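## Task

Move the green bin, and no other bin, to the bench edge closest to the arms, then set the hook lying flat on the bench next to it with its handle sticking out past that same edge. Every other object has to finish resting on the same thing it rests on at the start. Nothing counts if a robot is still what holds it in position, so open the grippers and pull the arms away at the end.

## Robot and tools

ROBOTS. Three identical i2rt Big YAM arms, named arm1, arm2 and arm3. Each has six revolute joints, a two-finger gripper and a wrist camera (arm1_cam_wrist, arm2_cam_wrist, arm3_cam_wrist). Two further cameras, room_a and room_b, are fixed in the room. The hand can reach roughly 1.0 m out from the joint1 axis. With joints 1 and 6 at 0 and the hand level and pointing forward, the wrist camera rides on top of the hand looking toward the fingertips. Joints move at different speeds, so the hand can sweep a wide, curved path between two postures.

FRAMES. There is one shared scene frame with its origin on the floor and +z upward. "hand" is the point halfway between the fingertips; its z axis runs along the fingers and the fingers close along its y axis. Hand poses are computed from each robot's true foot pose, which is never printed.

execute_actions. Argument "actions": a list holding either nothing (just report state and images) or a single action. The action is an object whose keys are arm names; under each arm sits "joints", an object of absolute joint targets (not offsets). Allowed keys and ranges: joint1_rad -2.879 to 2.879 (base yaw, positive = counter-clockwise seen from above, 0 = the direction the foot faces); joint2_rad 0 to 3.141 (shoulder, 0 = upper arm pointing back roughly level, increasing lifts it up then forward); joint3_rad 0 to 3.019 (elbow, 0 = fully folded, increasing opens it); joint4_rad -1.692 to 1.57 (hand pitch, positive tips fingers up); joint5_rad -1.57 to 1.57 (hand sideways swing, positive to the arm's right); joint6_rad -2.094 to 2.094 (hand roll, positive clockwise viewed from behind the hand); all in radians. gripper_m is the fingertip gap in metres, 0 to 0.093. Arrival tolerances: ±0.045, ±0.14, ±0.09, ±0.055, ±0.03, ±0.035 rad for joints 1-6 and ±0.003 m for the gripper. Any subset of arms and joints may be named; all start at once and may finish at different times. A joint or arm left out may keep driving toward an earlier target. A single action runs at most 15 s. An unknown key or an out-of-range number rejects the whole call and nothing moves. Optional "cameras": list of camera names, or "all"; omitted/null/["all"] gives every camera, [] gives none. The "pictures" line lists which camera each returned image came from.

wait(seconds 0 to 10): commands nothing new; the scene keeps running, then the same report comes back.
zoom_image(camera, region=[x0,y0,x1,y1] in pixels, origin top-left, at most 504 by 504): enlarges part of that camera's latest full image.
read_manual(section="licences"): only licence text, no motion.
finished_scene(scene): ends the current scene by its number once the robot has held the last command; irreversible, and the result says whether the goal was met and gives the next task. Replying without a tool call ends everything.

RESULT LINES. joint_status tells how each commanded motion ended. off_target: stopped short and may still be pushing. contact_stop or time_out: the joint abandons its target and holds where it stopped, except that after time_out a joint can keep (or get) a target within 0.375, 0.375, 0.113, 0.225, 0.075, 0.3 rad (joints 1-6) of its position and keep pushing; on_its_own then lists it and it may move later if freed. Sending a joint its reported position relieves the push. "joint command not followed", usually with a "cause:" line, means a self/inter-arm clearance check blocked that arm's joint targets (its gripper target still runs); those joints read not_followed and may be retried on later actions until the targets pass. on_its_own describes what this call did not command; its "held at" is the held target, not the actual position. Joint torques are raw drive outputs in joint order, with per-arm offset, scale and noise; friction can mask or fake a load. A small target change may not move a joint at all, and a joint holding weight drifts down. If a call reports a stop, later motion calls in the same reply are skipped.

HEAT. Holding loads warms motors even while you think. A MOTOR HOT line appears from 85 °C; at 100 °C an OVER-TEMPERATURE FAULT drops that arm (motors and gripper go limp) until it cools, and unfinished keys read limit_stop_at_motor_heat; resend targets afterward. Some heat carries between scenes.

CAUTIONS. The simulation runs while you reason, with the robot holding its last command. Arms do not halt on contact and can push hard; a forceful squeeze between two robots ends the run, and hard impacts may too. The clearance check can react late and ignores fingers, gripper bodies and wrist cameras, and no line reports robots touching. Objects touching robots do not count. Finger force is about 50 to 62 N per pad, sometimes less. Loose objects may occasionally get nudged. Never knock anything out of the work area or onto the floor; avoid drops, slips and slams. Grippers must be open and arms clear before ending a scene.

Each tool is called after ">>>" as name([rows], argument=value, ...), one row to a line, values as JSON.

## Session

>>> execute_actions(actions=[])

Scene clock: 0.00 s.
Joint torques (N m, as the arm reports them, + toward a larger angle): no reading
arm1.joint_positions: joint1_rad=+0.539 joint2_rad=+0.526 joint3_rad=+1.521 joint4_rad=-1.547 joint5_rad=-0.113 joint6_rad=+0.725 gripper_m=+0.095
arm1.joint_status: not commanded
arm1.hand: x=-1.0374 y=+0.1090 z=+1.2825 quat_wxyz=(-0.003, +0.612, -0.624, -0.486) (m; scene frame)
arm2.joint_positions: joint1_rad=-0.277 joint2_rad=+0.644 joint3_rad=+1.498 joint4_rad=-1.492 joint5_rad=+0.159 joint6_rad=+0.340 gripper_m=+0.094
arm2.joint_status: not commanded
arm2.hand: x=+0.0835 y=+0.1989 z=+1.3019 quat_wxyz=(-0.339, +0.414, -0.791, -0.297) (m; scene frame)
arm3.joint_positions: joint1_rad=+0.469 joint2_rad=+0.582 joint3_rad=+1.695 joint4_rad=-1.358 joint5_rad=+0.240 joint6_rad=+0.590 gripper_m=+0.094
arm3.joint_status: not commanded
arm3.hand: x=+0.8903 y=+0.1451 z=+1.4722 quat_wxyz=(-0.248, +0.462, -0.635, -0.567) (m; scene frame)
pictures: arm1_cam_wrist, arm2_cam_wrist, arm3_cam_wrist, room_a, room_b
Images, in order (width x height): arm1_cam_wrist 504x504, arm2_cam_wrist 504x504, arm3_cam_wrist 504x504, room_a 504x504, room_b 504x504.

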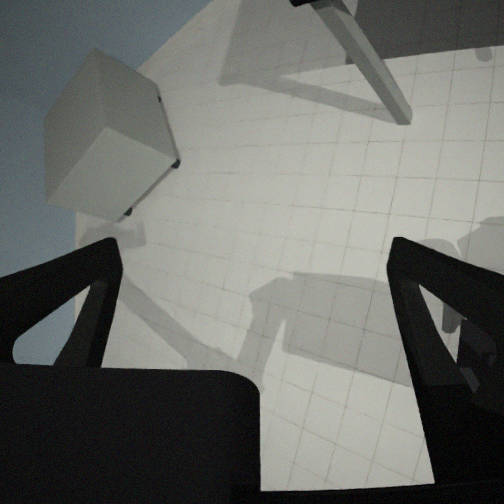

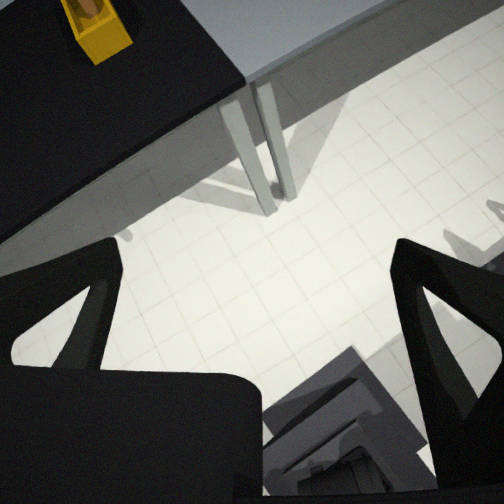

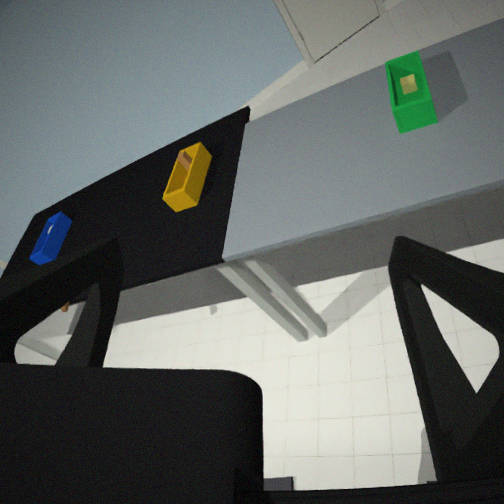

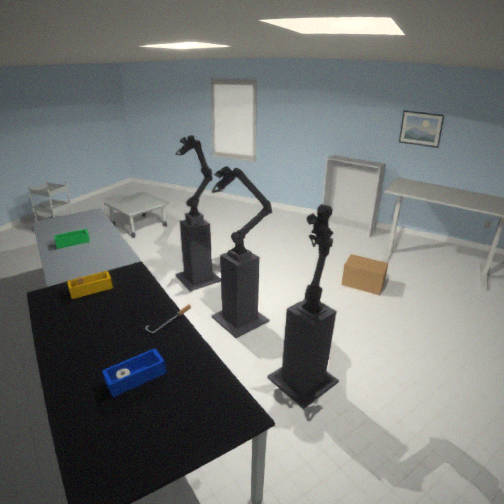

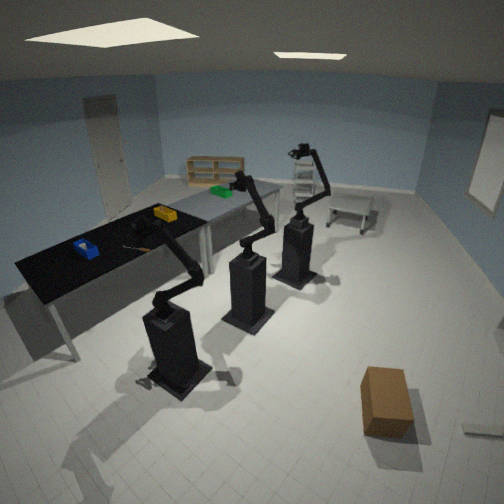

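>>> zoom_image(camera="room_a", region=[20, 200, 280, 400])

>>> zoom_image(camera="room_b", region=[10, 160, 290, 310])

Region (20, 200, 280, 400) of room_a's 504x504 image, scaled by 1.938, with more detail than that image has; it fills the top 388 rows of this view, and the rest is white.

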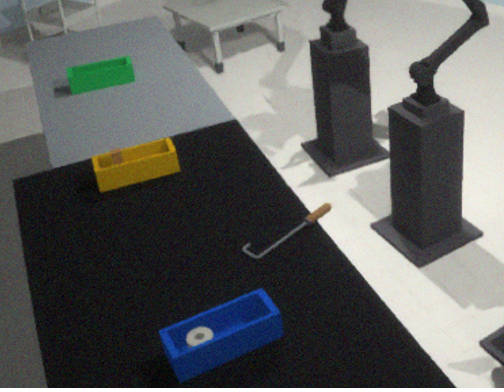

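Region (10, 160, 290, 310) of room_b's 504x504 image, scaled by 1.800, with more detail than that image has; it fills the top 270 rows of this view, and the rest is white.

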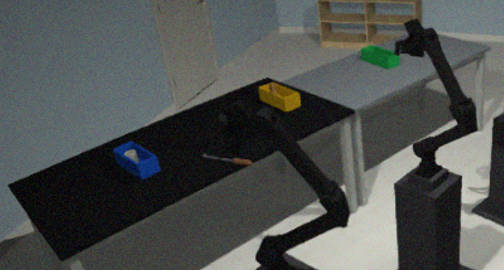

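>>> execute_actions(actions=[])

Scene clock: 118.00 s.
Joint torques (N m, as the arm reports them, + toward a larger angle): arm1=[ 1.45  5.22  7.32  1.25 -0.09 -0.08] | arm2=[-0.01  2.48  8.02  1.77  0.21 -0.11] | arm3=[-0.88  5.66  6.09  1.62  0.07 -0.05]
arm1.joint_positions: joint1_rad=+0.539 joint2_rad=+0.526 joint3_rad=+1.521 joint4_rad=-1.547 joint5_rad=-0.113 joint6_rad=+0.725 gripper_m=+0.095
arm1.joint_status: not commanded
arm1.hand: x=-1.0374 y=+0.1090 z=+1.2825 quat_wxyz=(-0.003, +0.612, -0.624, -0.486) (m; scene frame)
arm2.joint_positions: joint1_rad=-0.277 joint2_rad=+0.644 joint3_rad=+1.498 joint4_rad=-1.492 joint5_rad=+0.159 joint6_rad=+0.340 gripper_m=+0.094
arm2.joint_status: not commanded
arm2.hand: x=+0.0835 y=+0.1989 z=+1.3019 quat_wxyz=(-0.339, +0.414, -0.791, -0.297) (m; scene frame)
arm3.joint_positions: joint1_rad=+0.469 joint2_rad=+0.582 joint3_rad=+1.695 joint4_rad=-1.358 joint5_rad=+0.240 joint6_rad=+0.590 gripper_m=+0.094
arm3.joint_status: not commanded
arm3.hand: x=+0.8903 y=+0.1451 z=+1.4722 quat_wxyz=(-0.248, +0.462, -0.635, -0.567) (m; scene frame)
pictures: arm1_cam_wrist, arm2_cam_wrist, arm3_cam_wrist, room_a, room_b
Images, in order (width x height): arm1_cam_wrist 504x504, arm2_cam_wrist 504x504, arm3_cam_wrist 504x504, room_a 504x504, room_b 504x504.

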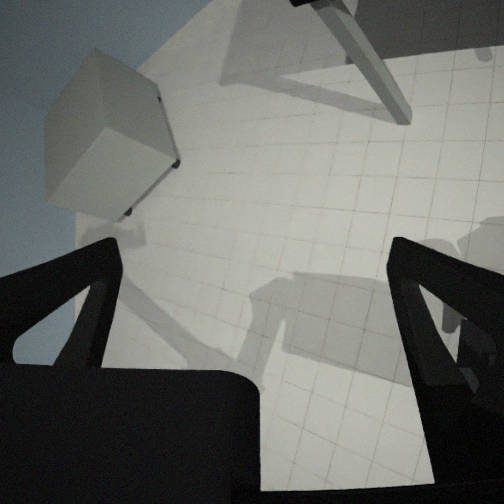

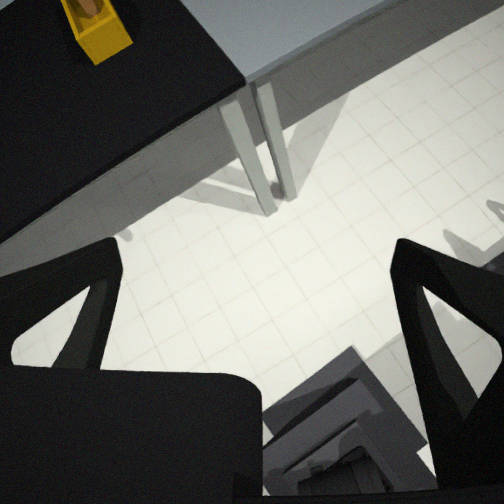

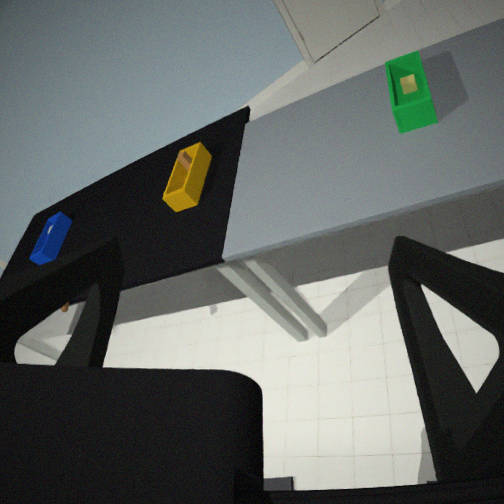

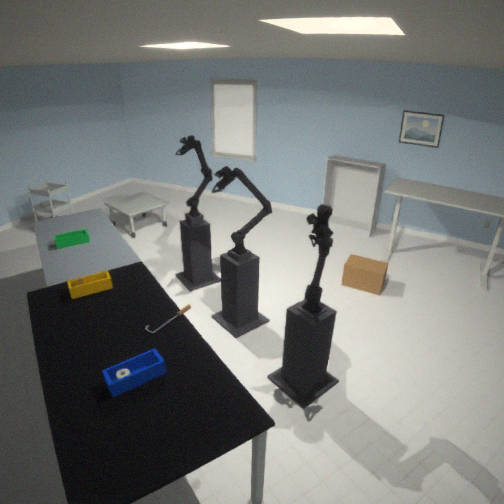

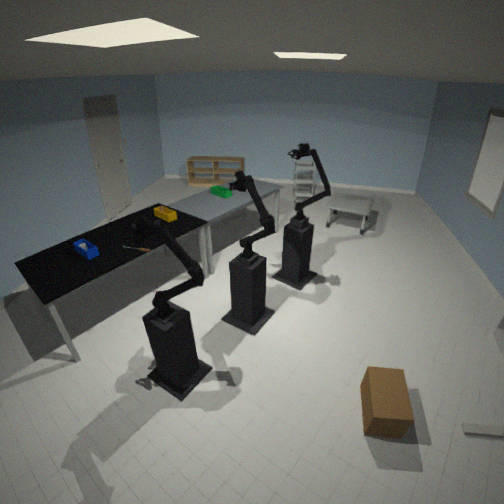

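>>> zoom_image(camera="room_a", region=[20, 200, 260, 400])

>>> zoom_image(camera="room_b", region=[40, 170, 300, 300])

>>> zoom_image(camera="arm3_cam_wrist", region=[300, 20, 504, 224])

Region (20, 200, 260, 400) of room_a's 504x504 image, scaled by 2.100, with more detail than that image has.

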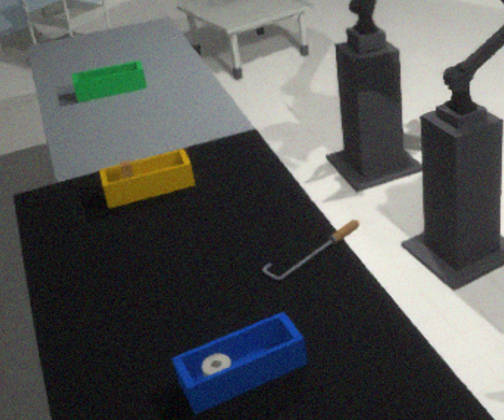

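Region (40, 170, 300, 300) of room_b's 504x504 image, scaled by 1.938, with more detail than that image has.

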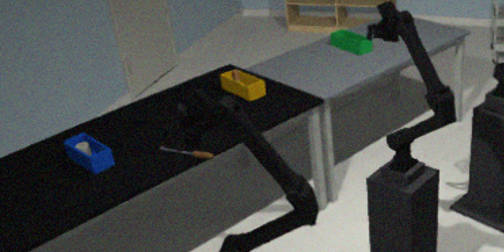

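Region (300, 20, 504, 224) of arm3_cam_wrist's 504x504 image, scaled by 2.471, with more detail than that image has.

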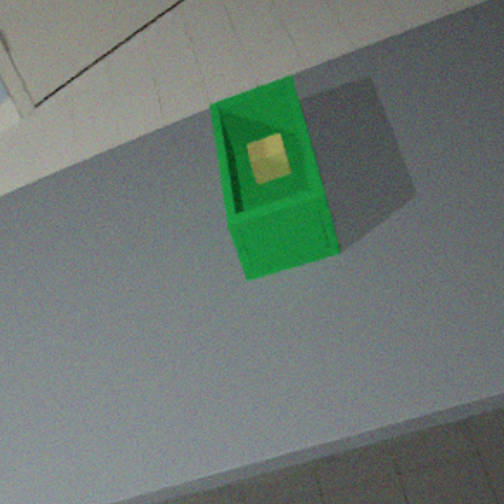

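>>> zoom_image(camera="arm3_cam_wrist", region=[0, 180, 250, 340])

>>> zoom_image(camera="room_a", region=[120, 280, 220, 360])

Region (0, 180, 250, 340) of arm3_cam_wrist's 504x504 image, scaled by 2.016, with more detail than that image has; it fills the top 323 rows of this view, and the rest is white.

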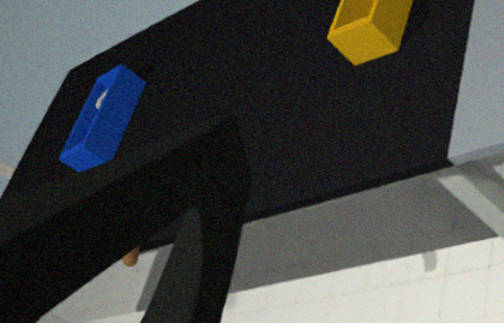

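Region (120, 280, 220, 360) of room_a's 504x504 image, scaled by 5.040, with more detail than that image has; it fills the top 403 rows of this view, and the rest is white.

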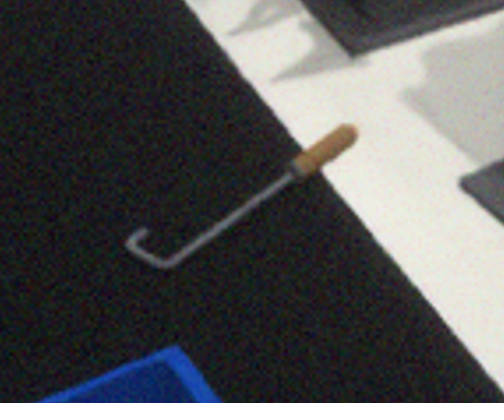

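>>> execute_actions([
  {"arm1": {"joints": {"joint1_rad": -0.716, "joint2_rad": 1.65, "joint3_rad": 1.951, "joint4_rad": -1.017, "joint5_rad": 0.0, "joint6_rad": 0.0}}, "arm2": {"joints": {"joint1_rad": 0.648, "joint2_rad": 1.813, "joint3_rad": 1.014, "joint4_rad": 0.64, "joint5_rad": 0.563, "joint6_rad": 0.8}}, "arm3": {"joints": {"joint1_rad": -0.03, "joint2_rad": 1.514, "joint3_rad": 1.321, "joint4_rad": -0.226, "joint5_rad": 0.0, "joint6_rad": 0.0}}},
])

Scene clock: 240.07 s.
Joint torques (N m, as the arm reports them, + toward a larger angle): arm1=[  1.72 -14.72  12.07   1.3   -0.09  -0.1 ] | arm2=[ -0.63 -14.05   7.29   2.51   0.27  -0.03] | arm3=[ -0.52 -13.79  10.67   2.13  -0.07  -0.09]
arm1.joint_positions: joint1_rad=-0.714 joint2_rad=+1.641 joint3_rad=+1.908 joint4_rad=-1.028 joint5_rad=+0.001 joint6_rad=+0.008 gripper_m=+0.095
arm1.joint_status: all done
arm1.hand: x=-0.5529 y=+0.5455 z=+1.1485 quat_wxyz=(-0.352, +0.421, -0.816, -0.180) (m; scene frame)
arm2.joint_positions: joint1_rad=+0.657 joint2_rad=+1.796 joint3_rad=+1.012 joint4_rad=+0.616 joint5_rad=+0.560 joint6_rad=+0.788 gripper_m=+0.094
arm2.joint_status: all done
arm2.hand: x=-0.3696 y=+0.5439 z=+0.9292 quat_wxyz=(-0.216, +0.378, -0.655, -0.618) (m; scene frame)
arm3.joint_positions: joint1_rad=-0.035 joint2_rad=+1.523 joint3_rad=+1.296 joint4_rad=-0.246 joint5_rad=+0.002 joint6_rad=+0.009 gripper_m=+0.094
arm3.joint_status: all done
arm3.hand: x=+0.9463 y=+0.6595 z=+1.1072 quat_wxyz=(-0.376, +0.588, -0.618, -0.362) (m; scene frame)
pictures: arm1_cam_wrist, arm2_cam_wrist, arm3_cam_wrist, room_a, room_b
Images, in order (width x height): arm1_cam_wrist 504x504, arm2_cam_wrist 504x504, arm3_cam_wrist 504x504, room_a 504x504, room_b 504x504.

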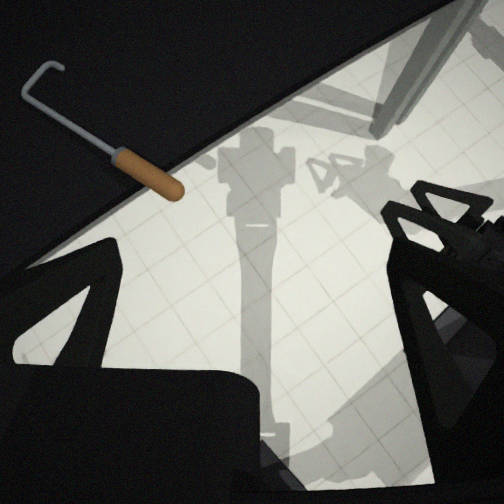

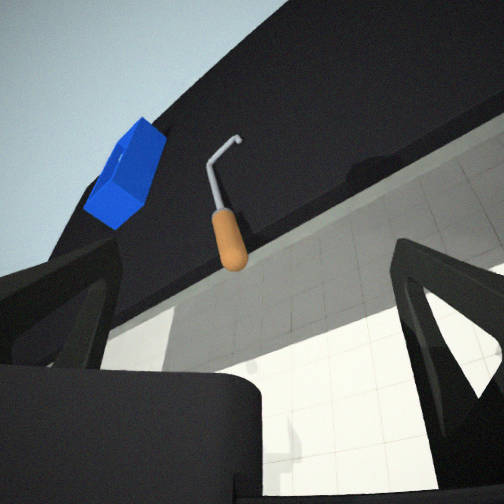

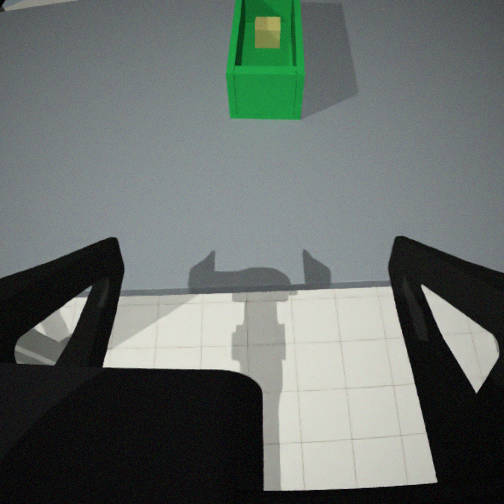

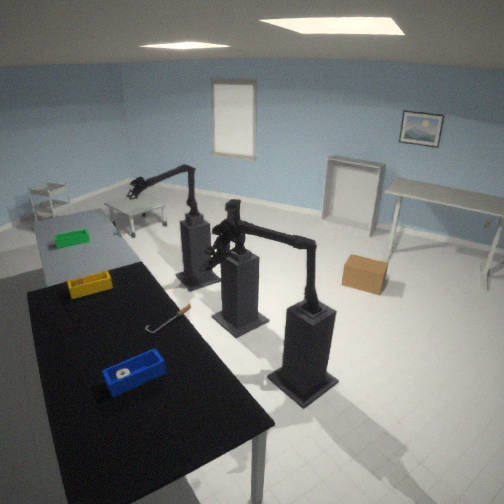

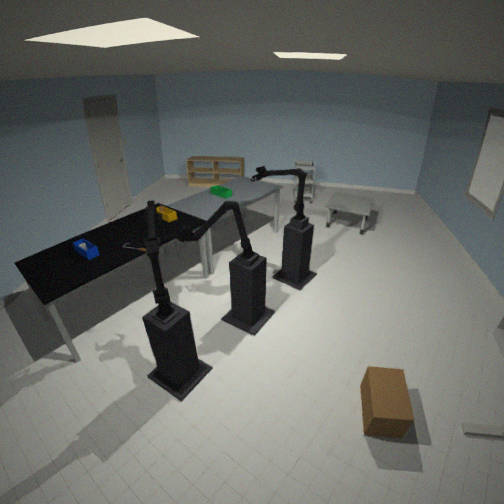

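>>> zoom_image(camera="arm1_cam_wrist", region=[0, 40, 240, 240])

>>> zoom_image(camera="arm2_cam_wrist", region=[150, 110, 330, 290])

>>> zoom_image(camera="arm3_cam_wrist", region=[180, 0, 360, 150])

Region (0, 40, 240, 240) of arm1_cam_wrist's 504x504 image, scaled by 2.100, with more detail than that image has.

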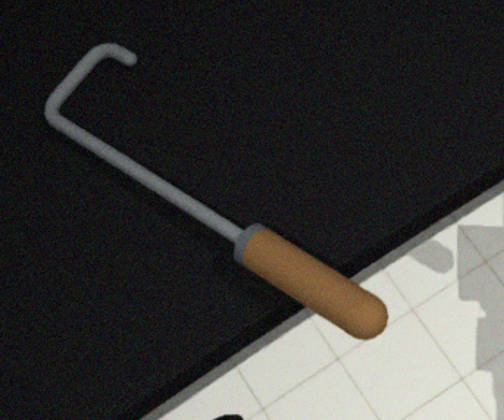

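Region (150, 110, 330, 290) of arm2_cam_wrist's 504x504 image, scaled by 2.800, with more detail than that image has.

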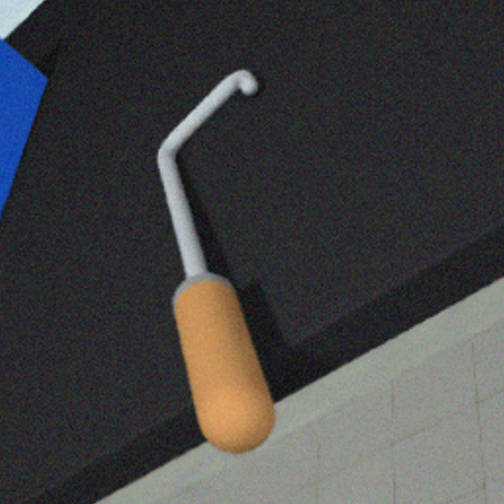

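Region (180, 0, 360, 150) of arm3_cam_wrist's 504x504 image, scaled by 2.800, with more detail than that image has.

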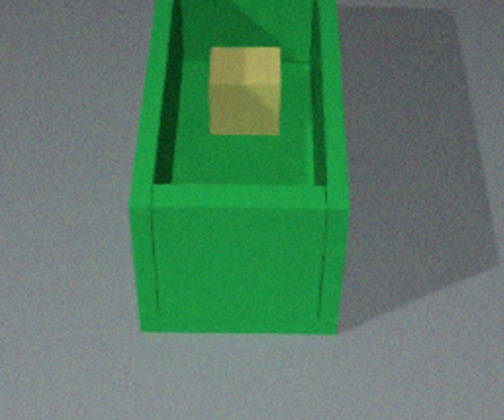

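>>> zoom_image(camera="arm3_cam_wrist", region=[110, 240, 400, 330])

Region (110, 240, 400, 330) of arm3_cam_wrist's 504x504 image, scaled by 1.738, with more detail than that image has; it fills the top 156 rows of this view, and the rest is white.

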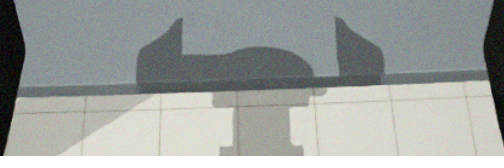

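>>> execute_actions([
  {"arm1": {"joints": {"joint1_rad": -0.60}}, "arm2": {"joints": {"joint1_rad": 0.632, "joint2_rad": 2.42, "joint3_rad": 1.675, "joint4_rad": 0.757, "joint5_rad": 0.374, "joint6_rad": 1.603}}},
], cameras=["arm1_cam_wrist", "arm2_cam_wrist"])

Scene clock: 361.83 s.
Joint torques (N m, as the arm reports them, + toward a larger angle): arm1=[  1.23 -14.45  12.14   1.27  -0.11  -0.09] | arm2=[ -0.15 -22.75  10.42   2.4    0.11  -0.05] | arm3=[ -0.45 -13.8   10.67   2.14  -0.07  -0.09]
arm1.joint_positions: joint1_rad=-0.597 joint2_rad=+1.641 joint3_rad=+1.908 joint4_rad=-1.028 joint5_rad=+0.000 joint6_rad=+0.007 gripper_m=+0.095
arm1.joint_status: all done
arm1.hand: x=-0.6190 y=+0.5865 z=+1.1479 quat_wxyz=(-0.340, +0.469, -0.790, -0.200) (m; scene frame)
arm2.joint_positions: joint1_rad=+0.637 joint2_rad=+2.416 joint3_rad=+1.631 joint4_rad=+0.737 joint5_rad=+0.375 joint6_rad=+1.590 gripper_m=+0.094
arm2.joint_status: all done
arm2.hand: x=-0.5114 y=+0.6768 z=+0.8025 quat_wxyz=(+0.128, +0.123, -0.712, -0.680) (m; scene frame)
arm3.joint_positions: joint1_rad=-0.035 joint2_rad=+1.523 joint3_rad=+1.296 joint4_rad=-0.246 joint5_rad=+0.002 joint6_rad=+0.009 gripper_m=+0.094
arm3.joint_status: not commanded
arm3.hand: x=+0.9463 y=+0.6595 z=+1.1072 quat_wxyz=(-0.376, +0.588, -0.618, -0.362) (m; scene frame)
pictures: arm1_cam_wrist, arm2_cam_wrist
Images, in order (width x height): arm1_cam_wrist 504x504, arm2_cam_wrist 504x504.

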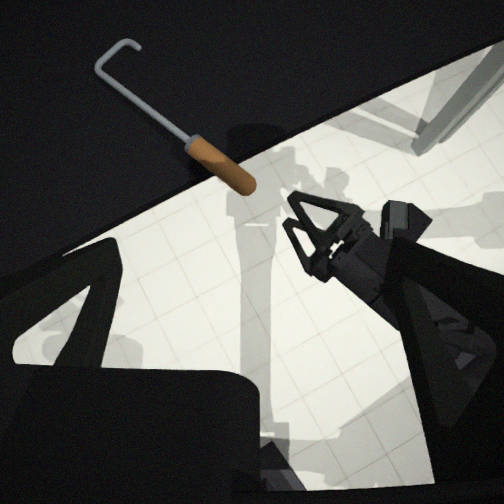

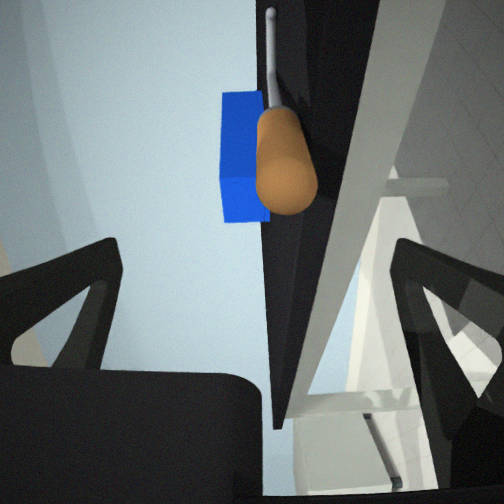

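>>> zoom_image(camera="arm1_cam_wrist", region=[170, 120, 370, 290])

>>> zoom_image(camera="arm2_cam_wrist", region=[190, 0, 370, 250])

Region (170, 120, 370, 290) of arm1_cam_wrist's 504x504 image, scaled by 2.520, with more detail than that image has; it fills the top 428 rows of this view, and the rest is white.

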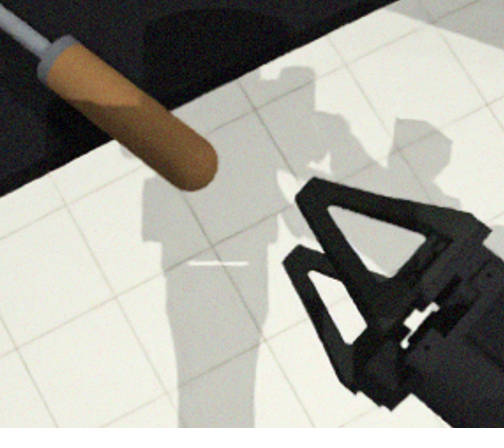

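Region (190, 0, 370, 250) of arm2_cam_wrist's 504x504 image, scaled by 2.016, with more detail than that image has; it fills the left 363 columns of this view, and the rest is white.

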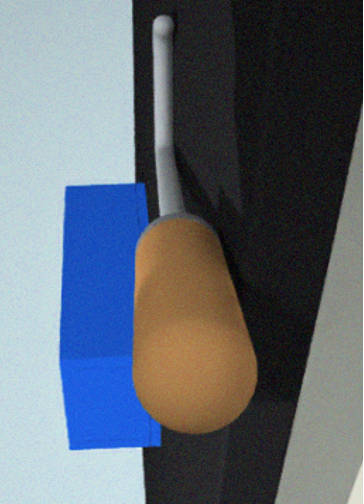

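>>> execute_actions([
  {"arm2": {"joints": {"joint1_rad": 0.662, "joint2_rad": 2.65, "joint3_rad": 2.13, "joint4_rad": 0.512, "joint5_rad": 0.332}}},
], cameras=["arm1_cam_wrist", "arm2_cam_wrist"])

Scene clock: 470.13 s.
Joint torques (N m, as the arm reports them, + toward a larger angle): arm1=[  1.1  -14.64  12.13   1.29  -0.1   -0.07] | arm2=[  0.54 -25.91  11.2    1.36   0.1   -0.07] | arm3=[ -0.51 -13.67  10.67   2.12  -0.07  -0.09]
arm1.joint_positions: joint1_rad=-0.597 joint2_rad=+1.641 joint3_rad=+1.908 joint4_rad=-1.028 joint5_rad=+0.000 joint6_rad=+0.007 gripper_m=+0.095
arm1.joint_status: not commanded
arm1.hand: x=-0.6190 y=+0.5865 z=+1.1479 quat_wxyz=(-0.340, +0.469, -0.790, -0.200) (m; scene frame)
arm2.joint_positions: joint1_rad=+0.658 joint2_rad=+2.649 joint3_rad=+2.091 joint4_rad=+0.522 joint5_rad=+0.334 joint6_rad=+1.592 gripper_m=+0.094
arm2.joint_status: all done
arm2.hand: x=-0.5946 y=+0.7295 z=+0.7930 quat_wxyz=(+0.153, +0.142, -0.704, -0.679) (m; scene frame)
arm3.joint_positions: joint1_rad=-0.035 joint2_rad=+1.523 joint3_rad=+1.296 joint4_rad=-0.246 joint5_rad=+0.002 joint6_rad=+0.009 gripper_m=+0.094
arm3.joint_status: not commanded
arm3.hand: x=+0.9463 y=+0.6595 z=+1.1072 quat_wxyz=(-0.376, +0.588, -0.618, -0.362) (m; scene frame)
pictures: arm1_cam_wrist, arm2_cam_wrist
Images, in order (width x height): arm1_cam_wrist 504x504, arm2_cam_wrist 504x504.

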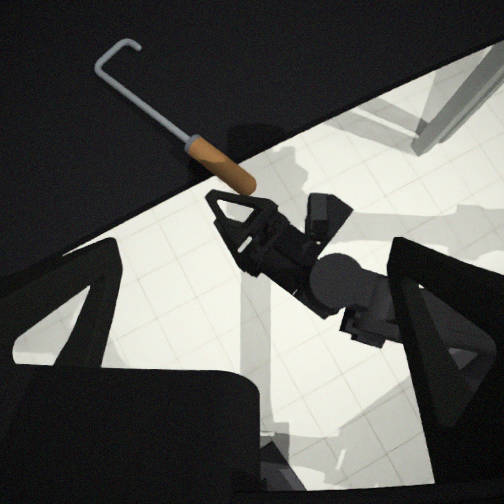

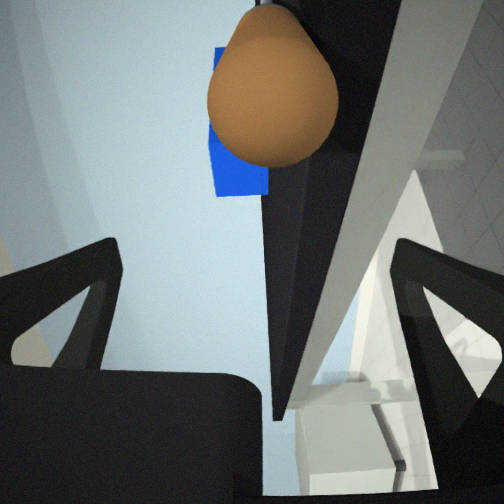

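>>> execute_actions([
  {"arm2": {"joints": {"joint1_rad": 0.593, "joint4_rad": 0.497, "gripper_m": 0.065}}},
], cameras=["arm1_cam_wrist", "arm2_cam_wrist"])

Scene clock: 495.50 s.
Joint torques (N m, as the arm reports them, + toward a larger angle): arm1=[  1.01 -14.52  12.17   1.24  -0.09  -0.07] | arm2=[  1.13 -26.16  11.13   1.14   0.11  -0.08] | arm3=[ -0.46 -13.75  10.64   2.11  -0.07  -0.1 ]
arm1.joint_positions: joint1_rad=-0.597 joint2_rad=+1.641 joint3_rad=+1.908 joint4_rad=-1.028 joint5_rad=+0.000 joint6_rad=+0.007 gripper_m=+0.095
arm1.joint_status: not commanded
arm1.hand: x=-0.6190 y=+0.5865 z=+1.1479 quat_wxyz=(-0.340, +0.469, -0.790, -0.200) (m; scene frame)
arm2.joint_positions: joint1_rad=+0.585 joint2_rad=+2.649 joint3_rad=+2.091 joint4_rad=+0.513 joint5_rad=+0.333 joint6_rad=+1.592 gripper_m=+0.065
arm2.joint_status: all done
arm2.hand: x=-0.5399 y=+0.7717 z=+0.7900 quat_wxyz=(+0.126, +0.118, -0.712, -0.681) (m; scene frame)
arm3.joint_positions: joint1_rad=-0.035 joint2_rad=+1.523 joint3_rad=+1.296 joint4_rad=-0.246 joint5_rad=+0.002 joint6_rad=+0.009 gripper_m=+0.094
arm3.joint_status: not commanded
arm3.hand: x=+0.9463 y=+0.6595 z=+1.1072 quat_wxyz=(-0.376, +0.588, -0.618, -0.362) (m; scene frame)
pictures: arm1_cam_wrist, arm2_cam_wrist
Images, in order (width x height): arm1_cam_wrist 504x504, arm2_cam_wrist 504x504.

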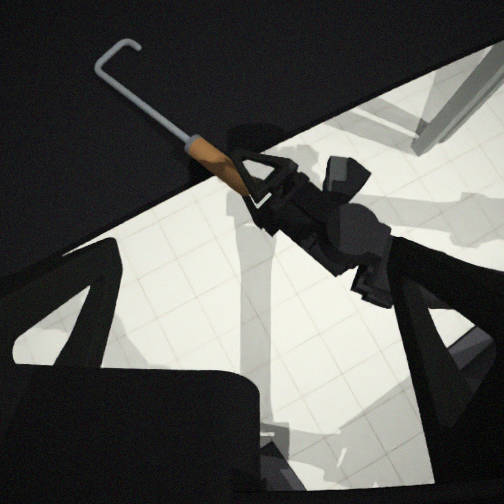

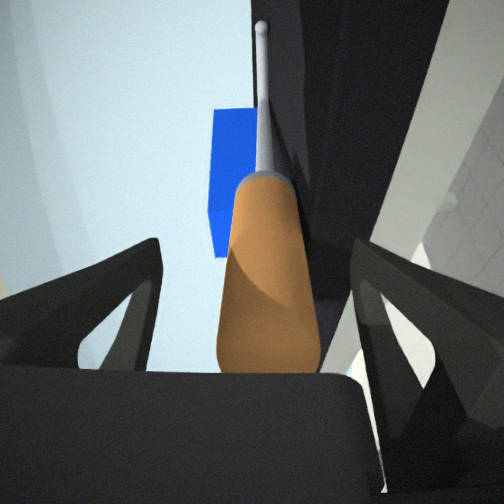

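>>> execute_actions([
  {"arm2": {"joints": {"joint1_rad": 0.604, "gripper_m": 0.046}}},
], cameras=["arm1_cam_wrist", "arm2_cam_wrist"])

Scene clock: 504.77 s.
Joint torques (N m, as the arm reports them, + toward a larger angle): arm1=[  1.2  -14.63  12.21   1.24  -0.13  -0.08] | arm2=[  0.87 -25.97  11.16   1.14   0.11  -0.08] | arm3=[ -0.48 -13.8   10.64   2.1   -0.06  -0.09]
arm1.joint_positions: joint1_rad=-0.597 joint2_rad=+1.641 joint3_rad=+1.908 joint4_rad=-1.028 joint5_rad=+0.000 joint6_rad=+0.007 gripper_m=+0.095
arm1.joint_status: not commanded
arm1.hand: x=-0.6190 y=+0.5865 z=+1.1479 quat_wxyz=(-0.340, +0.469, -0.790, -0.200) (m; scene frame)
arm2.joint_positions: joint1_rad=+0.597 joint2_rad=+2.649 joint3_rad=+2.091 joint4_rad=+0.513 joint5_rad=+0.333 joint6_rad=+1.592 gripper_m=+0.046
arm2.joint_status: all done
arm2.hand: x=-0.5490 y=+0.7651 z=+0.7902 quat_wxyz=(+0.130, +0.122, -0.711, -0.680) (m; scene frame)
arm3.joint_positions: joint1_rad=-0.035 joint2_rad=+1.523 joint3_rad=+1.296 joint4_rad=-0.246 joint5_rad=+0.002 joint6_rad=+0.009 gripper_m=+0.094
arm3.joint_status: not commanded
arm3.hand: x=+0.9463 y=+0.6595 z=+1.1072 quat_wxyz=(-0.376, +0.588, -0.618, -0.362) (m; scene frame)
pictures: arm1_cam_wrist, arm2_cam_wrist
Images, in order (width x height): arm1_cam_wrist 504x504, arm2_cam_wrist 504x504.

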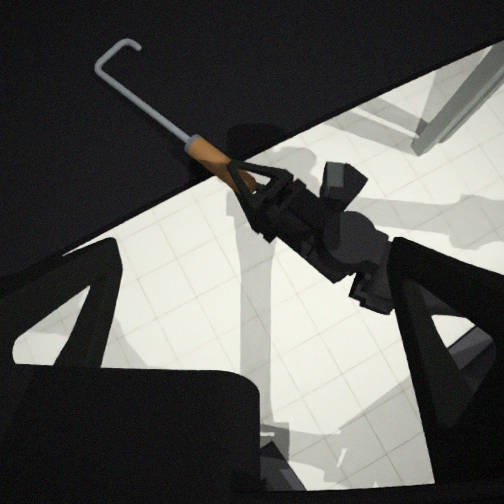

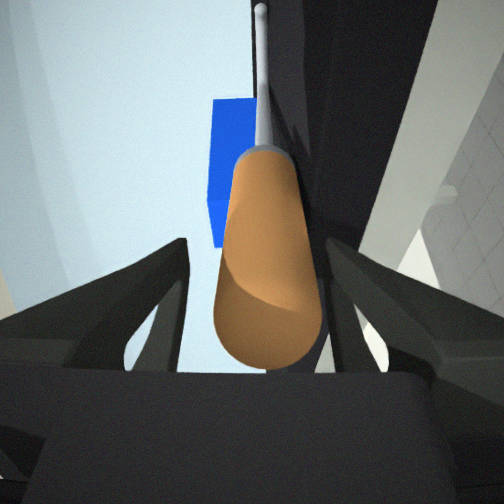

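>>> zoom_image(camera="arm1_cam_wrist", region=[170, 120, 310, 240])

Region (170, 120, 310, 240) of arm1_cam_wrist's 504x504 image, scaled by 3.600, with more detail than that image has; it fills the top 432 rows of this view, and the rest is white.

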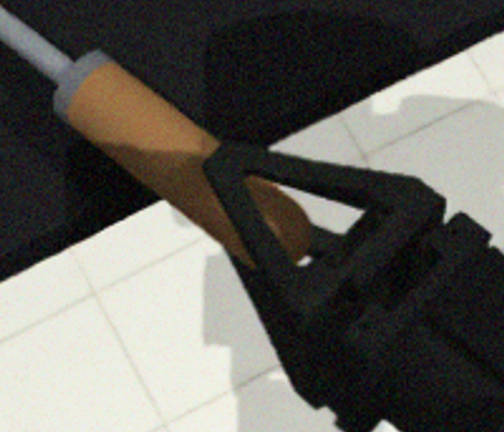

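>>> execute_actions([
  {"arm2": {"joints": {"gripper_m": 0.0}}},
], cameras=["arm1_cam_wrist", "arm2_cam_wrist"])

Scene clock: 528.07 s.
Joint torques (N m, as the arm reports them, + toward a larger angle): arm1=[  0.82 -14.37  12.15   1.31  -0.11  -0.08] | arm2=[  0.84 -25.82  11.18   1.35   0.12  -0.08] | arm3=[ -0.55 -13.69  10.65   2.12  -0.07  -0.09]
arm1.joint_positions: joint1_rad=-0.597 joint2_rad=+1.641 joint3_rad=+1.908 joint4_rad=-1.028 joint5_rad=+0.000 joint6_rad=+0.007 gripper_m=+0.095
arm1.joint_status: not commanded
arm1.hand: x=-0.6190 y=+0.5865 z=+1.1479 quat_wxyz=(-0.340, +0.469, -0.790, -0.200) (m; scene frame)
arm2.joint_positions: joint1_rad=+0.597 joint2_rad=+2.649 joint3_rad=+2.091 joint4_rad=+0.508 joint5_rad=+0.333 joint6_rad=+1.592 gripper_m=+0.029
arm2.joint_status: gripper_m off_target (ended at +0.029, target +0.000)
arm2.hand: x=-0.5490 y=+0.7650 z=+0.7891 quat_wxyz=(+0.130, +0.123, -0.712, -0.679) (m; scene frame)
arm3.joint_positions: joint1_rad=-0.035 joint2_rad=+1.523 joint3_rad=+1.296 joint4_rad=-0.246 joint5_rad=+0.002 joint6_rad=+0.009 gripper_m=+0.094
arm3.joint_status: not commanded
arm3.hand: x=+0.9463 y=+0.6595 z=+1.1072 quat_wxyz=(-0.376, +0.588, -0.618, -0.362) (m; scene frame)
pictures: arm1_cam_wrist, arm2_cam_wrist
Images, in order (width x height): arm1_cam_wrist 504x504, arm2_cam_wrist 504x504.

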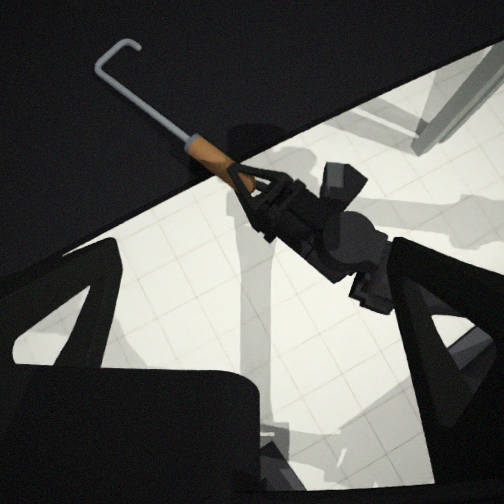

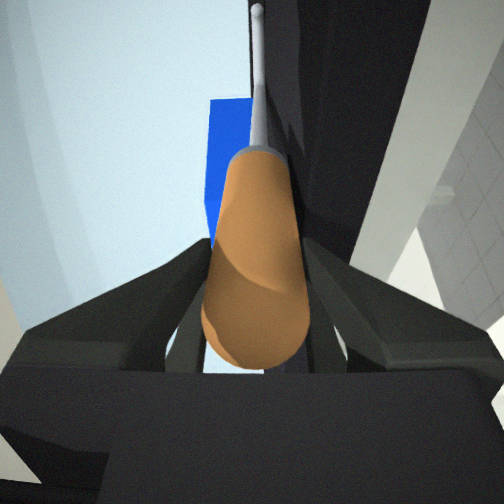

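>>> execute_actions([
  {"arm2": {"joints": {"joint2_rad": 2.45}}},
], cameras=["arm1_cam_wrist", "arm2_cam_wrist", "room_b"])

Scene clock: 600.03 s.
Joint torques (N m, as the arm reports them, + toward a larger angle): arm1=[  1.33 -14.57  12.21   1.3   -0.09  -0.07] | arm2=[  0.84 -28.81  11.7    2.47   0.09  -0.08] | arm3=[ -0.5  -13.82  10.65   2.11  -0.07  -0.09]
arm1.joint_positions: joint1_rad=-0.597 joint2_rad=+1.641 joint3_rad=+1.908 joint4_rad=-1.028 joint5_rad=+0.000 joint6_rad=+0.007 gripper_m=+0.095
arm1.joint_status: not commanded
arm1.hand: x=-0.6190 y=+0.5865 z=+1.1479 quat_wxyz=(-0.340, +0.469, -0.790, -0.200) (m; scene frame)
arm2.joint_positions: joint1_rad=+0.597 joint2_rad=+2.491 joint3_rad=+2.091 joint4_rad=+0.476 joint5_rad=+0.333 joint6_rad=+1.593 gripper_m=+0.029
arm2.joint_status: all done
arm2.hand: x=-0.5498 y=+0.7686 z=+0.9283 quat_wxyz=(+0.152, +0.101, -0.673, -0.717) (m; scene frame)
arm3.joint_positions: joint1_rad=-0.035 joint2_rad=+1.523 joint3_rad=+1.296 joint4_rad=-0.246 joint5_rad=+0.002 joint6_rad=+0.009 gripper_m=+0.094
arm3.joint_status: not commanded
arm3.hand: x=+0.9463 y=+0.6595 z=+1.1072 quat_wxyz=(-0.376, +0.588, -0.618, -0.362) (m; scene frame)
pictures: arm1_cam_wrist, arm2_cam_wrist, room_b
Images, in order (width x height): arm1_cam_wrist 504x504, arm2_cam_wrist 504x504, room_b 504x504.

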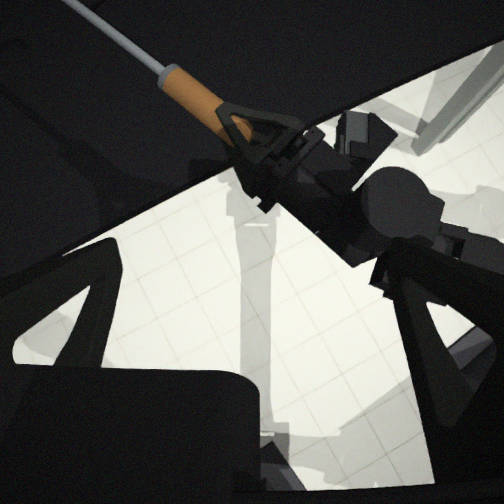

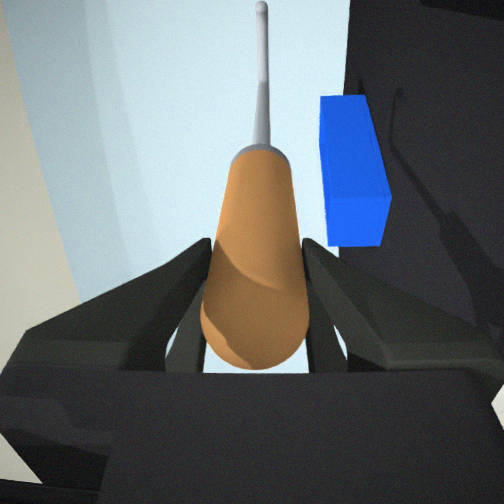

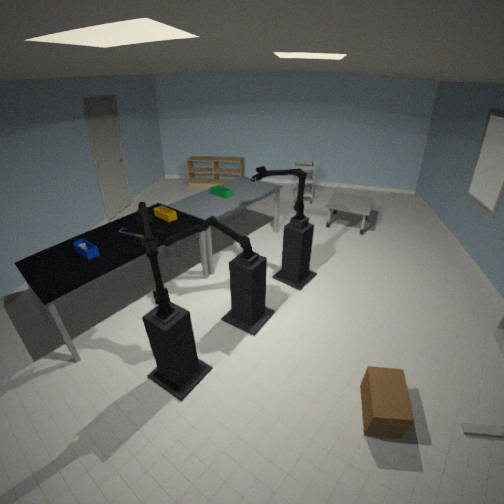

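>>> execute_actions([
  {"arm1": {"joints": {"joint1_rad": -0.2, "joint2_rad": 1.1, "joint3_rad": 1.3}}, "arm2": {"joints": {"joint1_rad": -0.823, "joint5_rad": -0.734, "joint6_rad": 1.537}}, "arm3": {"joints": {"joint2_rad": 2.2, "joint3_rad": 1.76, "joint4_rad": 0.771, "joint5_rad": 0.545, "joint6_rad": 0.035}}},
], cameras=["arm2_cam_wrist", "room_a", "room_b"])

Scene clock: 669.83 s.
Joint torques (N m, as the arm reports them, + toward a larger angle): arm1=[ 1.37 -6.99  9.64  1.11  0.02 -0.05] | arm2=[  0.43 -29.    11.6    2.41   0.14  -0.31] | arm3=[ -0.41 -21.78  11.24   1.75   0.04   0.06]
arm1.joint_positions: joint1_rad=-0.195 joint2_rad=+1.104 joint3_rad=+1.292 joint4_rad=-1.027 joint5_rad=-0.003 joint6_rad=+0.005 gripper_m=+0.095
arm1.joint_status: all done
arm1.hand: x=-0.8921 y=+0.4532 z=+1.0992 quat_wxyz=(-0.265, +0.629, -0.691, -0.239) (m; scene frame)
arm2.joint_positions: joint1_rad=-0.827 joint2_rad=+2.491 joint3_rad=+2.091 joint4_rad=+0.476 joint5_rad=-0.734 joint6_rad=+1.550 gripper_m=+0.029
arm2.joint_status: all done
arm2.hand: x=+0.5418 y=+0.7587 z=+0.9116 quat_wxyz=(-0.020, +0.021, -0.688, -0.725) (m; scene frame)
arm3.joint_positions: joint1_rad=-0.035 joint2_rad=+2.212 joint3_rad=+1.708 joint4_rad=+0.755 joint5_rad=+0.542 joint6_rad=+0.027 gripper_m=+0.094
arm3.joint_status: all done
arm3.hand: x=+1.0423 y=+0.8450 z=+1.0571 quat_wxyz=(-0.658, +0.249, -0.575, -0.418) (m; scene frame)
pictures: arm2_cam_wrist, room_a, room_b
Images, in order (width x height): arm2_cam_wrist 504x504, room_a 504x504, room_b 504x504.

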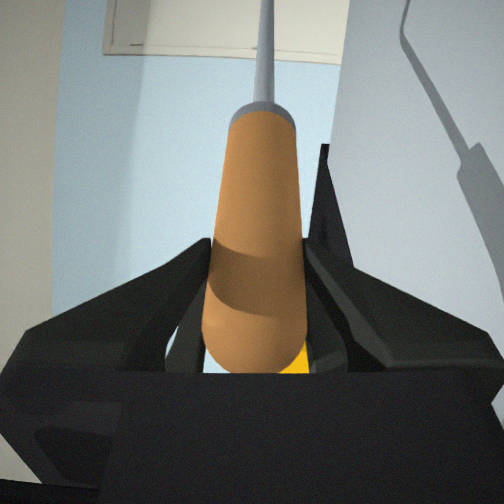

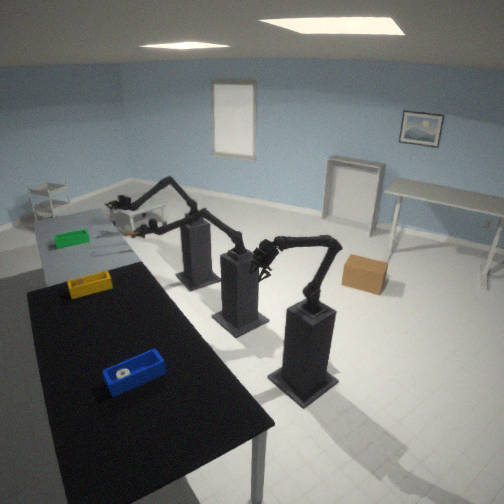

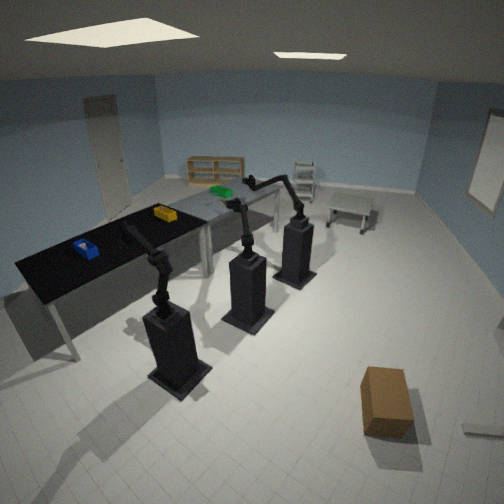

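>>> execute_actions([
  {"arm2": {"joints": {"joint2_rad": 2.585, "joint5_rad": -0.99, "joint6_rad": 1.52}}, "arm3": {"joints": {"joint1_rad": 0.1, "joint2_rad": 2.43, "joint3_rad": 1.855, "joint4_rad": 0.692, "joint5_rad": 0.605}}},
], cameras=["arm2_cam_wrist", "room_a", "room_b"])

Scene clock: 740.73 s.
Joint torques (N m, as the arm reports them, + toward a larger angle): arm1=[ 1.01 -7.23  9.83  1.17  0.01 -0.06] | arm2=[  0.39 -28.68  11.08   2.36   0.09  -0.28] | arm3=[ -0.01 -24.52   9.39   1.29   0.08   0.05]
arm1.joint_positions: joint1_rad=-0.195 joint2_rad=+1.104 joint3_rad=+1.292 joint4_rad=-1.027 joint5_rad=-0.003 joint6_rad=+0.005 gripper_m=+0.095
arm1.joint_status: not commanded
arm1.hand: x=-0.8921 y=+0.4532 z=+1.0992 quat_wxyz=(-0.265, +0.629, -0.691, -0.239) (m; scene frame)
arm2.joint_positions: joint1_rad=-0.826 joint2_rad=+2.622 joint3_rad=+2.091 joint4_rad=+0.476 joint5_rad=-0.989 joint6_rad=+1.529 gripper_m=+0.029
arm2.joint_status: all done
arm2.hand: x=+0.4946 y=+0.7516 z=+0.7968 quat_wxyz=(+0.096, +0.087, -0.712, -0.690) (m; scene frame)
arm3.joint_positions: joint1_rad=+0.099 joint2_rad=+2.451 joint3_rad=+1.828 joint4_rad=+0.692 joint5_rad=+0.603 joint6_rad=+0.027 gripper_m=+0.094
arm3.joint_status: all done
arm3.hand: x=+0.9333 y=+0.8856 z=+0.9054 quat_wxyz=(-0.615, +0.327, -0.603, -0.389) (m; scene frame)
pictures: arm2_cam_wrist, room_a, room_b
Images, in order (width x height): arm2_cam_wrist 504x504, room_a 504x504, room_b 504x504.

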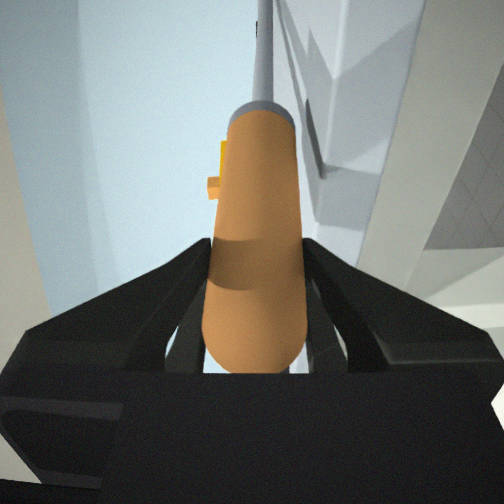

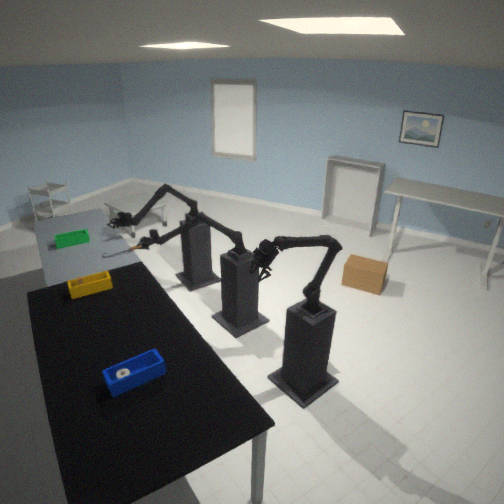

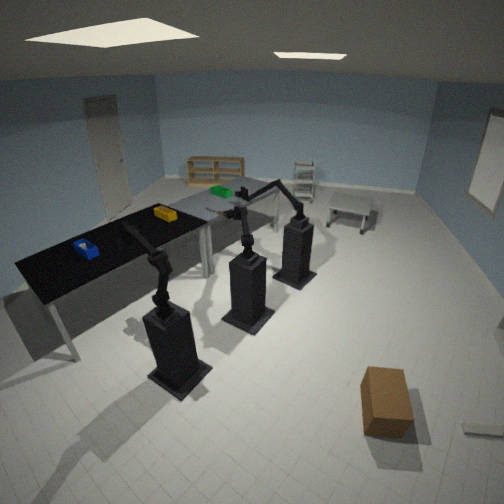

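>>> execute_actions([
  {"arm2": {"joints": {"joint2_rad": 2.622}}},
], cameras=["arm2_cam_wrist", "room_a"])

Scene clock: 754.50 s.
Joint torques (N m, as the arm reports them, + toward a larger angle): arm1=[ 1.11 -6.97  9.74  1.13  0.04 -0.07] | arm2=[  0.36 -25.93  11.12   2.34   0.1   -0.28] | arm3=[ -0.81 -24.49   9.41   1.27   0.07   0.05]
arm1.joint_positions: joint1_rad=-0.195 joint2_rad=+1.104 joint3_rad=+1.292 joint4_rad=-1.027 joint5_rad=-0.003 joint6_rad=+0.005 gripper_m=+0.095
arm1.joint_status: not commanded
arm1.hand: x=-0.8921 y=+0.4532 z=+1.0992 quat_wxyz=(-0.265, +0.629, -0.691, -0.239) (m; scene frame)
arm2.joint_positions: joint1_rad=-0.826 joint2_rad=+2.622 joint3_rad=+2.091 joint4_rad=+0.476 joint5_rad=-0.989 joint6_rad=+1.529 gripper_m=+0.029
arm2.joint_status: all done
arm2.hand: x=+0.4946 y=+0.7516 z=+0.7968 quat_wxyz=(+0.096, +0.087, -0.712, -0.690) (m; scene frame)
arm3.joint_positions: joint1_rad=+0.099 joint2_rad=+2.451 joint3_rad=+1.828 joint4_rad=+0.692 joint5_rad=+0.603 joint6_rad=+0.027 gripper_m=+0.094
arm3.joint_status: not commanded
arm3.hand: x=+0.9333 y=+0.8856 z=+0.9054 quat_wxyz=(-0.615, +0.327, -0.603, -0.389) (m; scene frame)
pictures: arm2_cam_wrist, room_a
Images, in order (width x height): arm2_cam_wrist 504x504, room_a 504x504.

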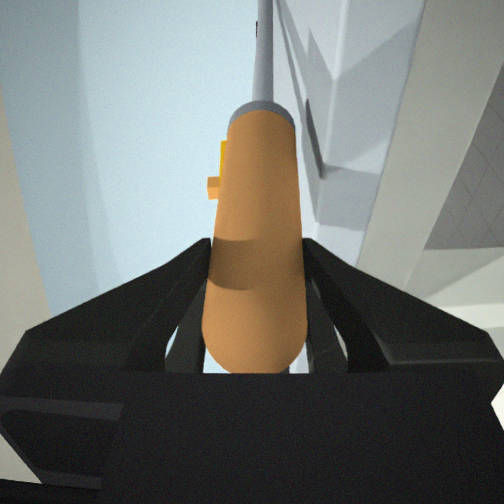

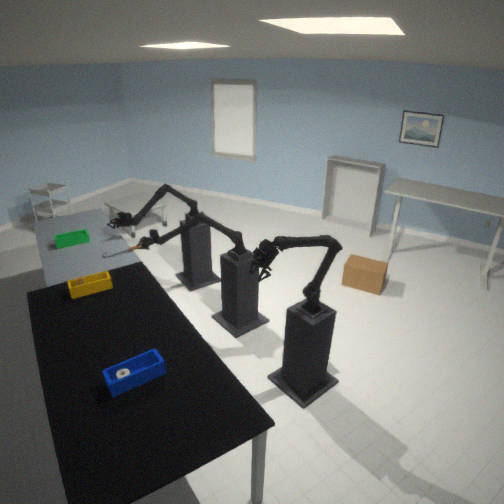

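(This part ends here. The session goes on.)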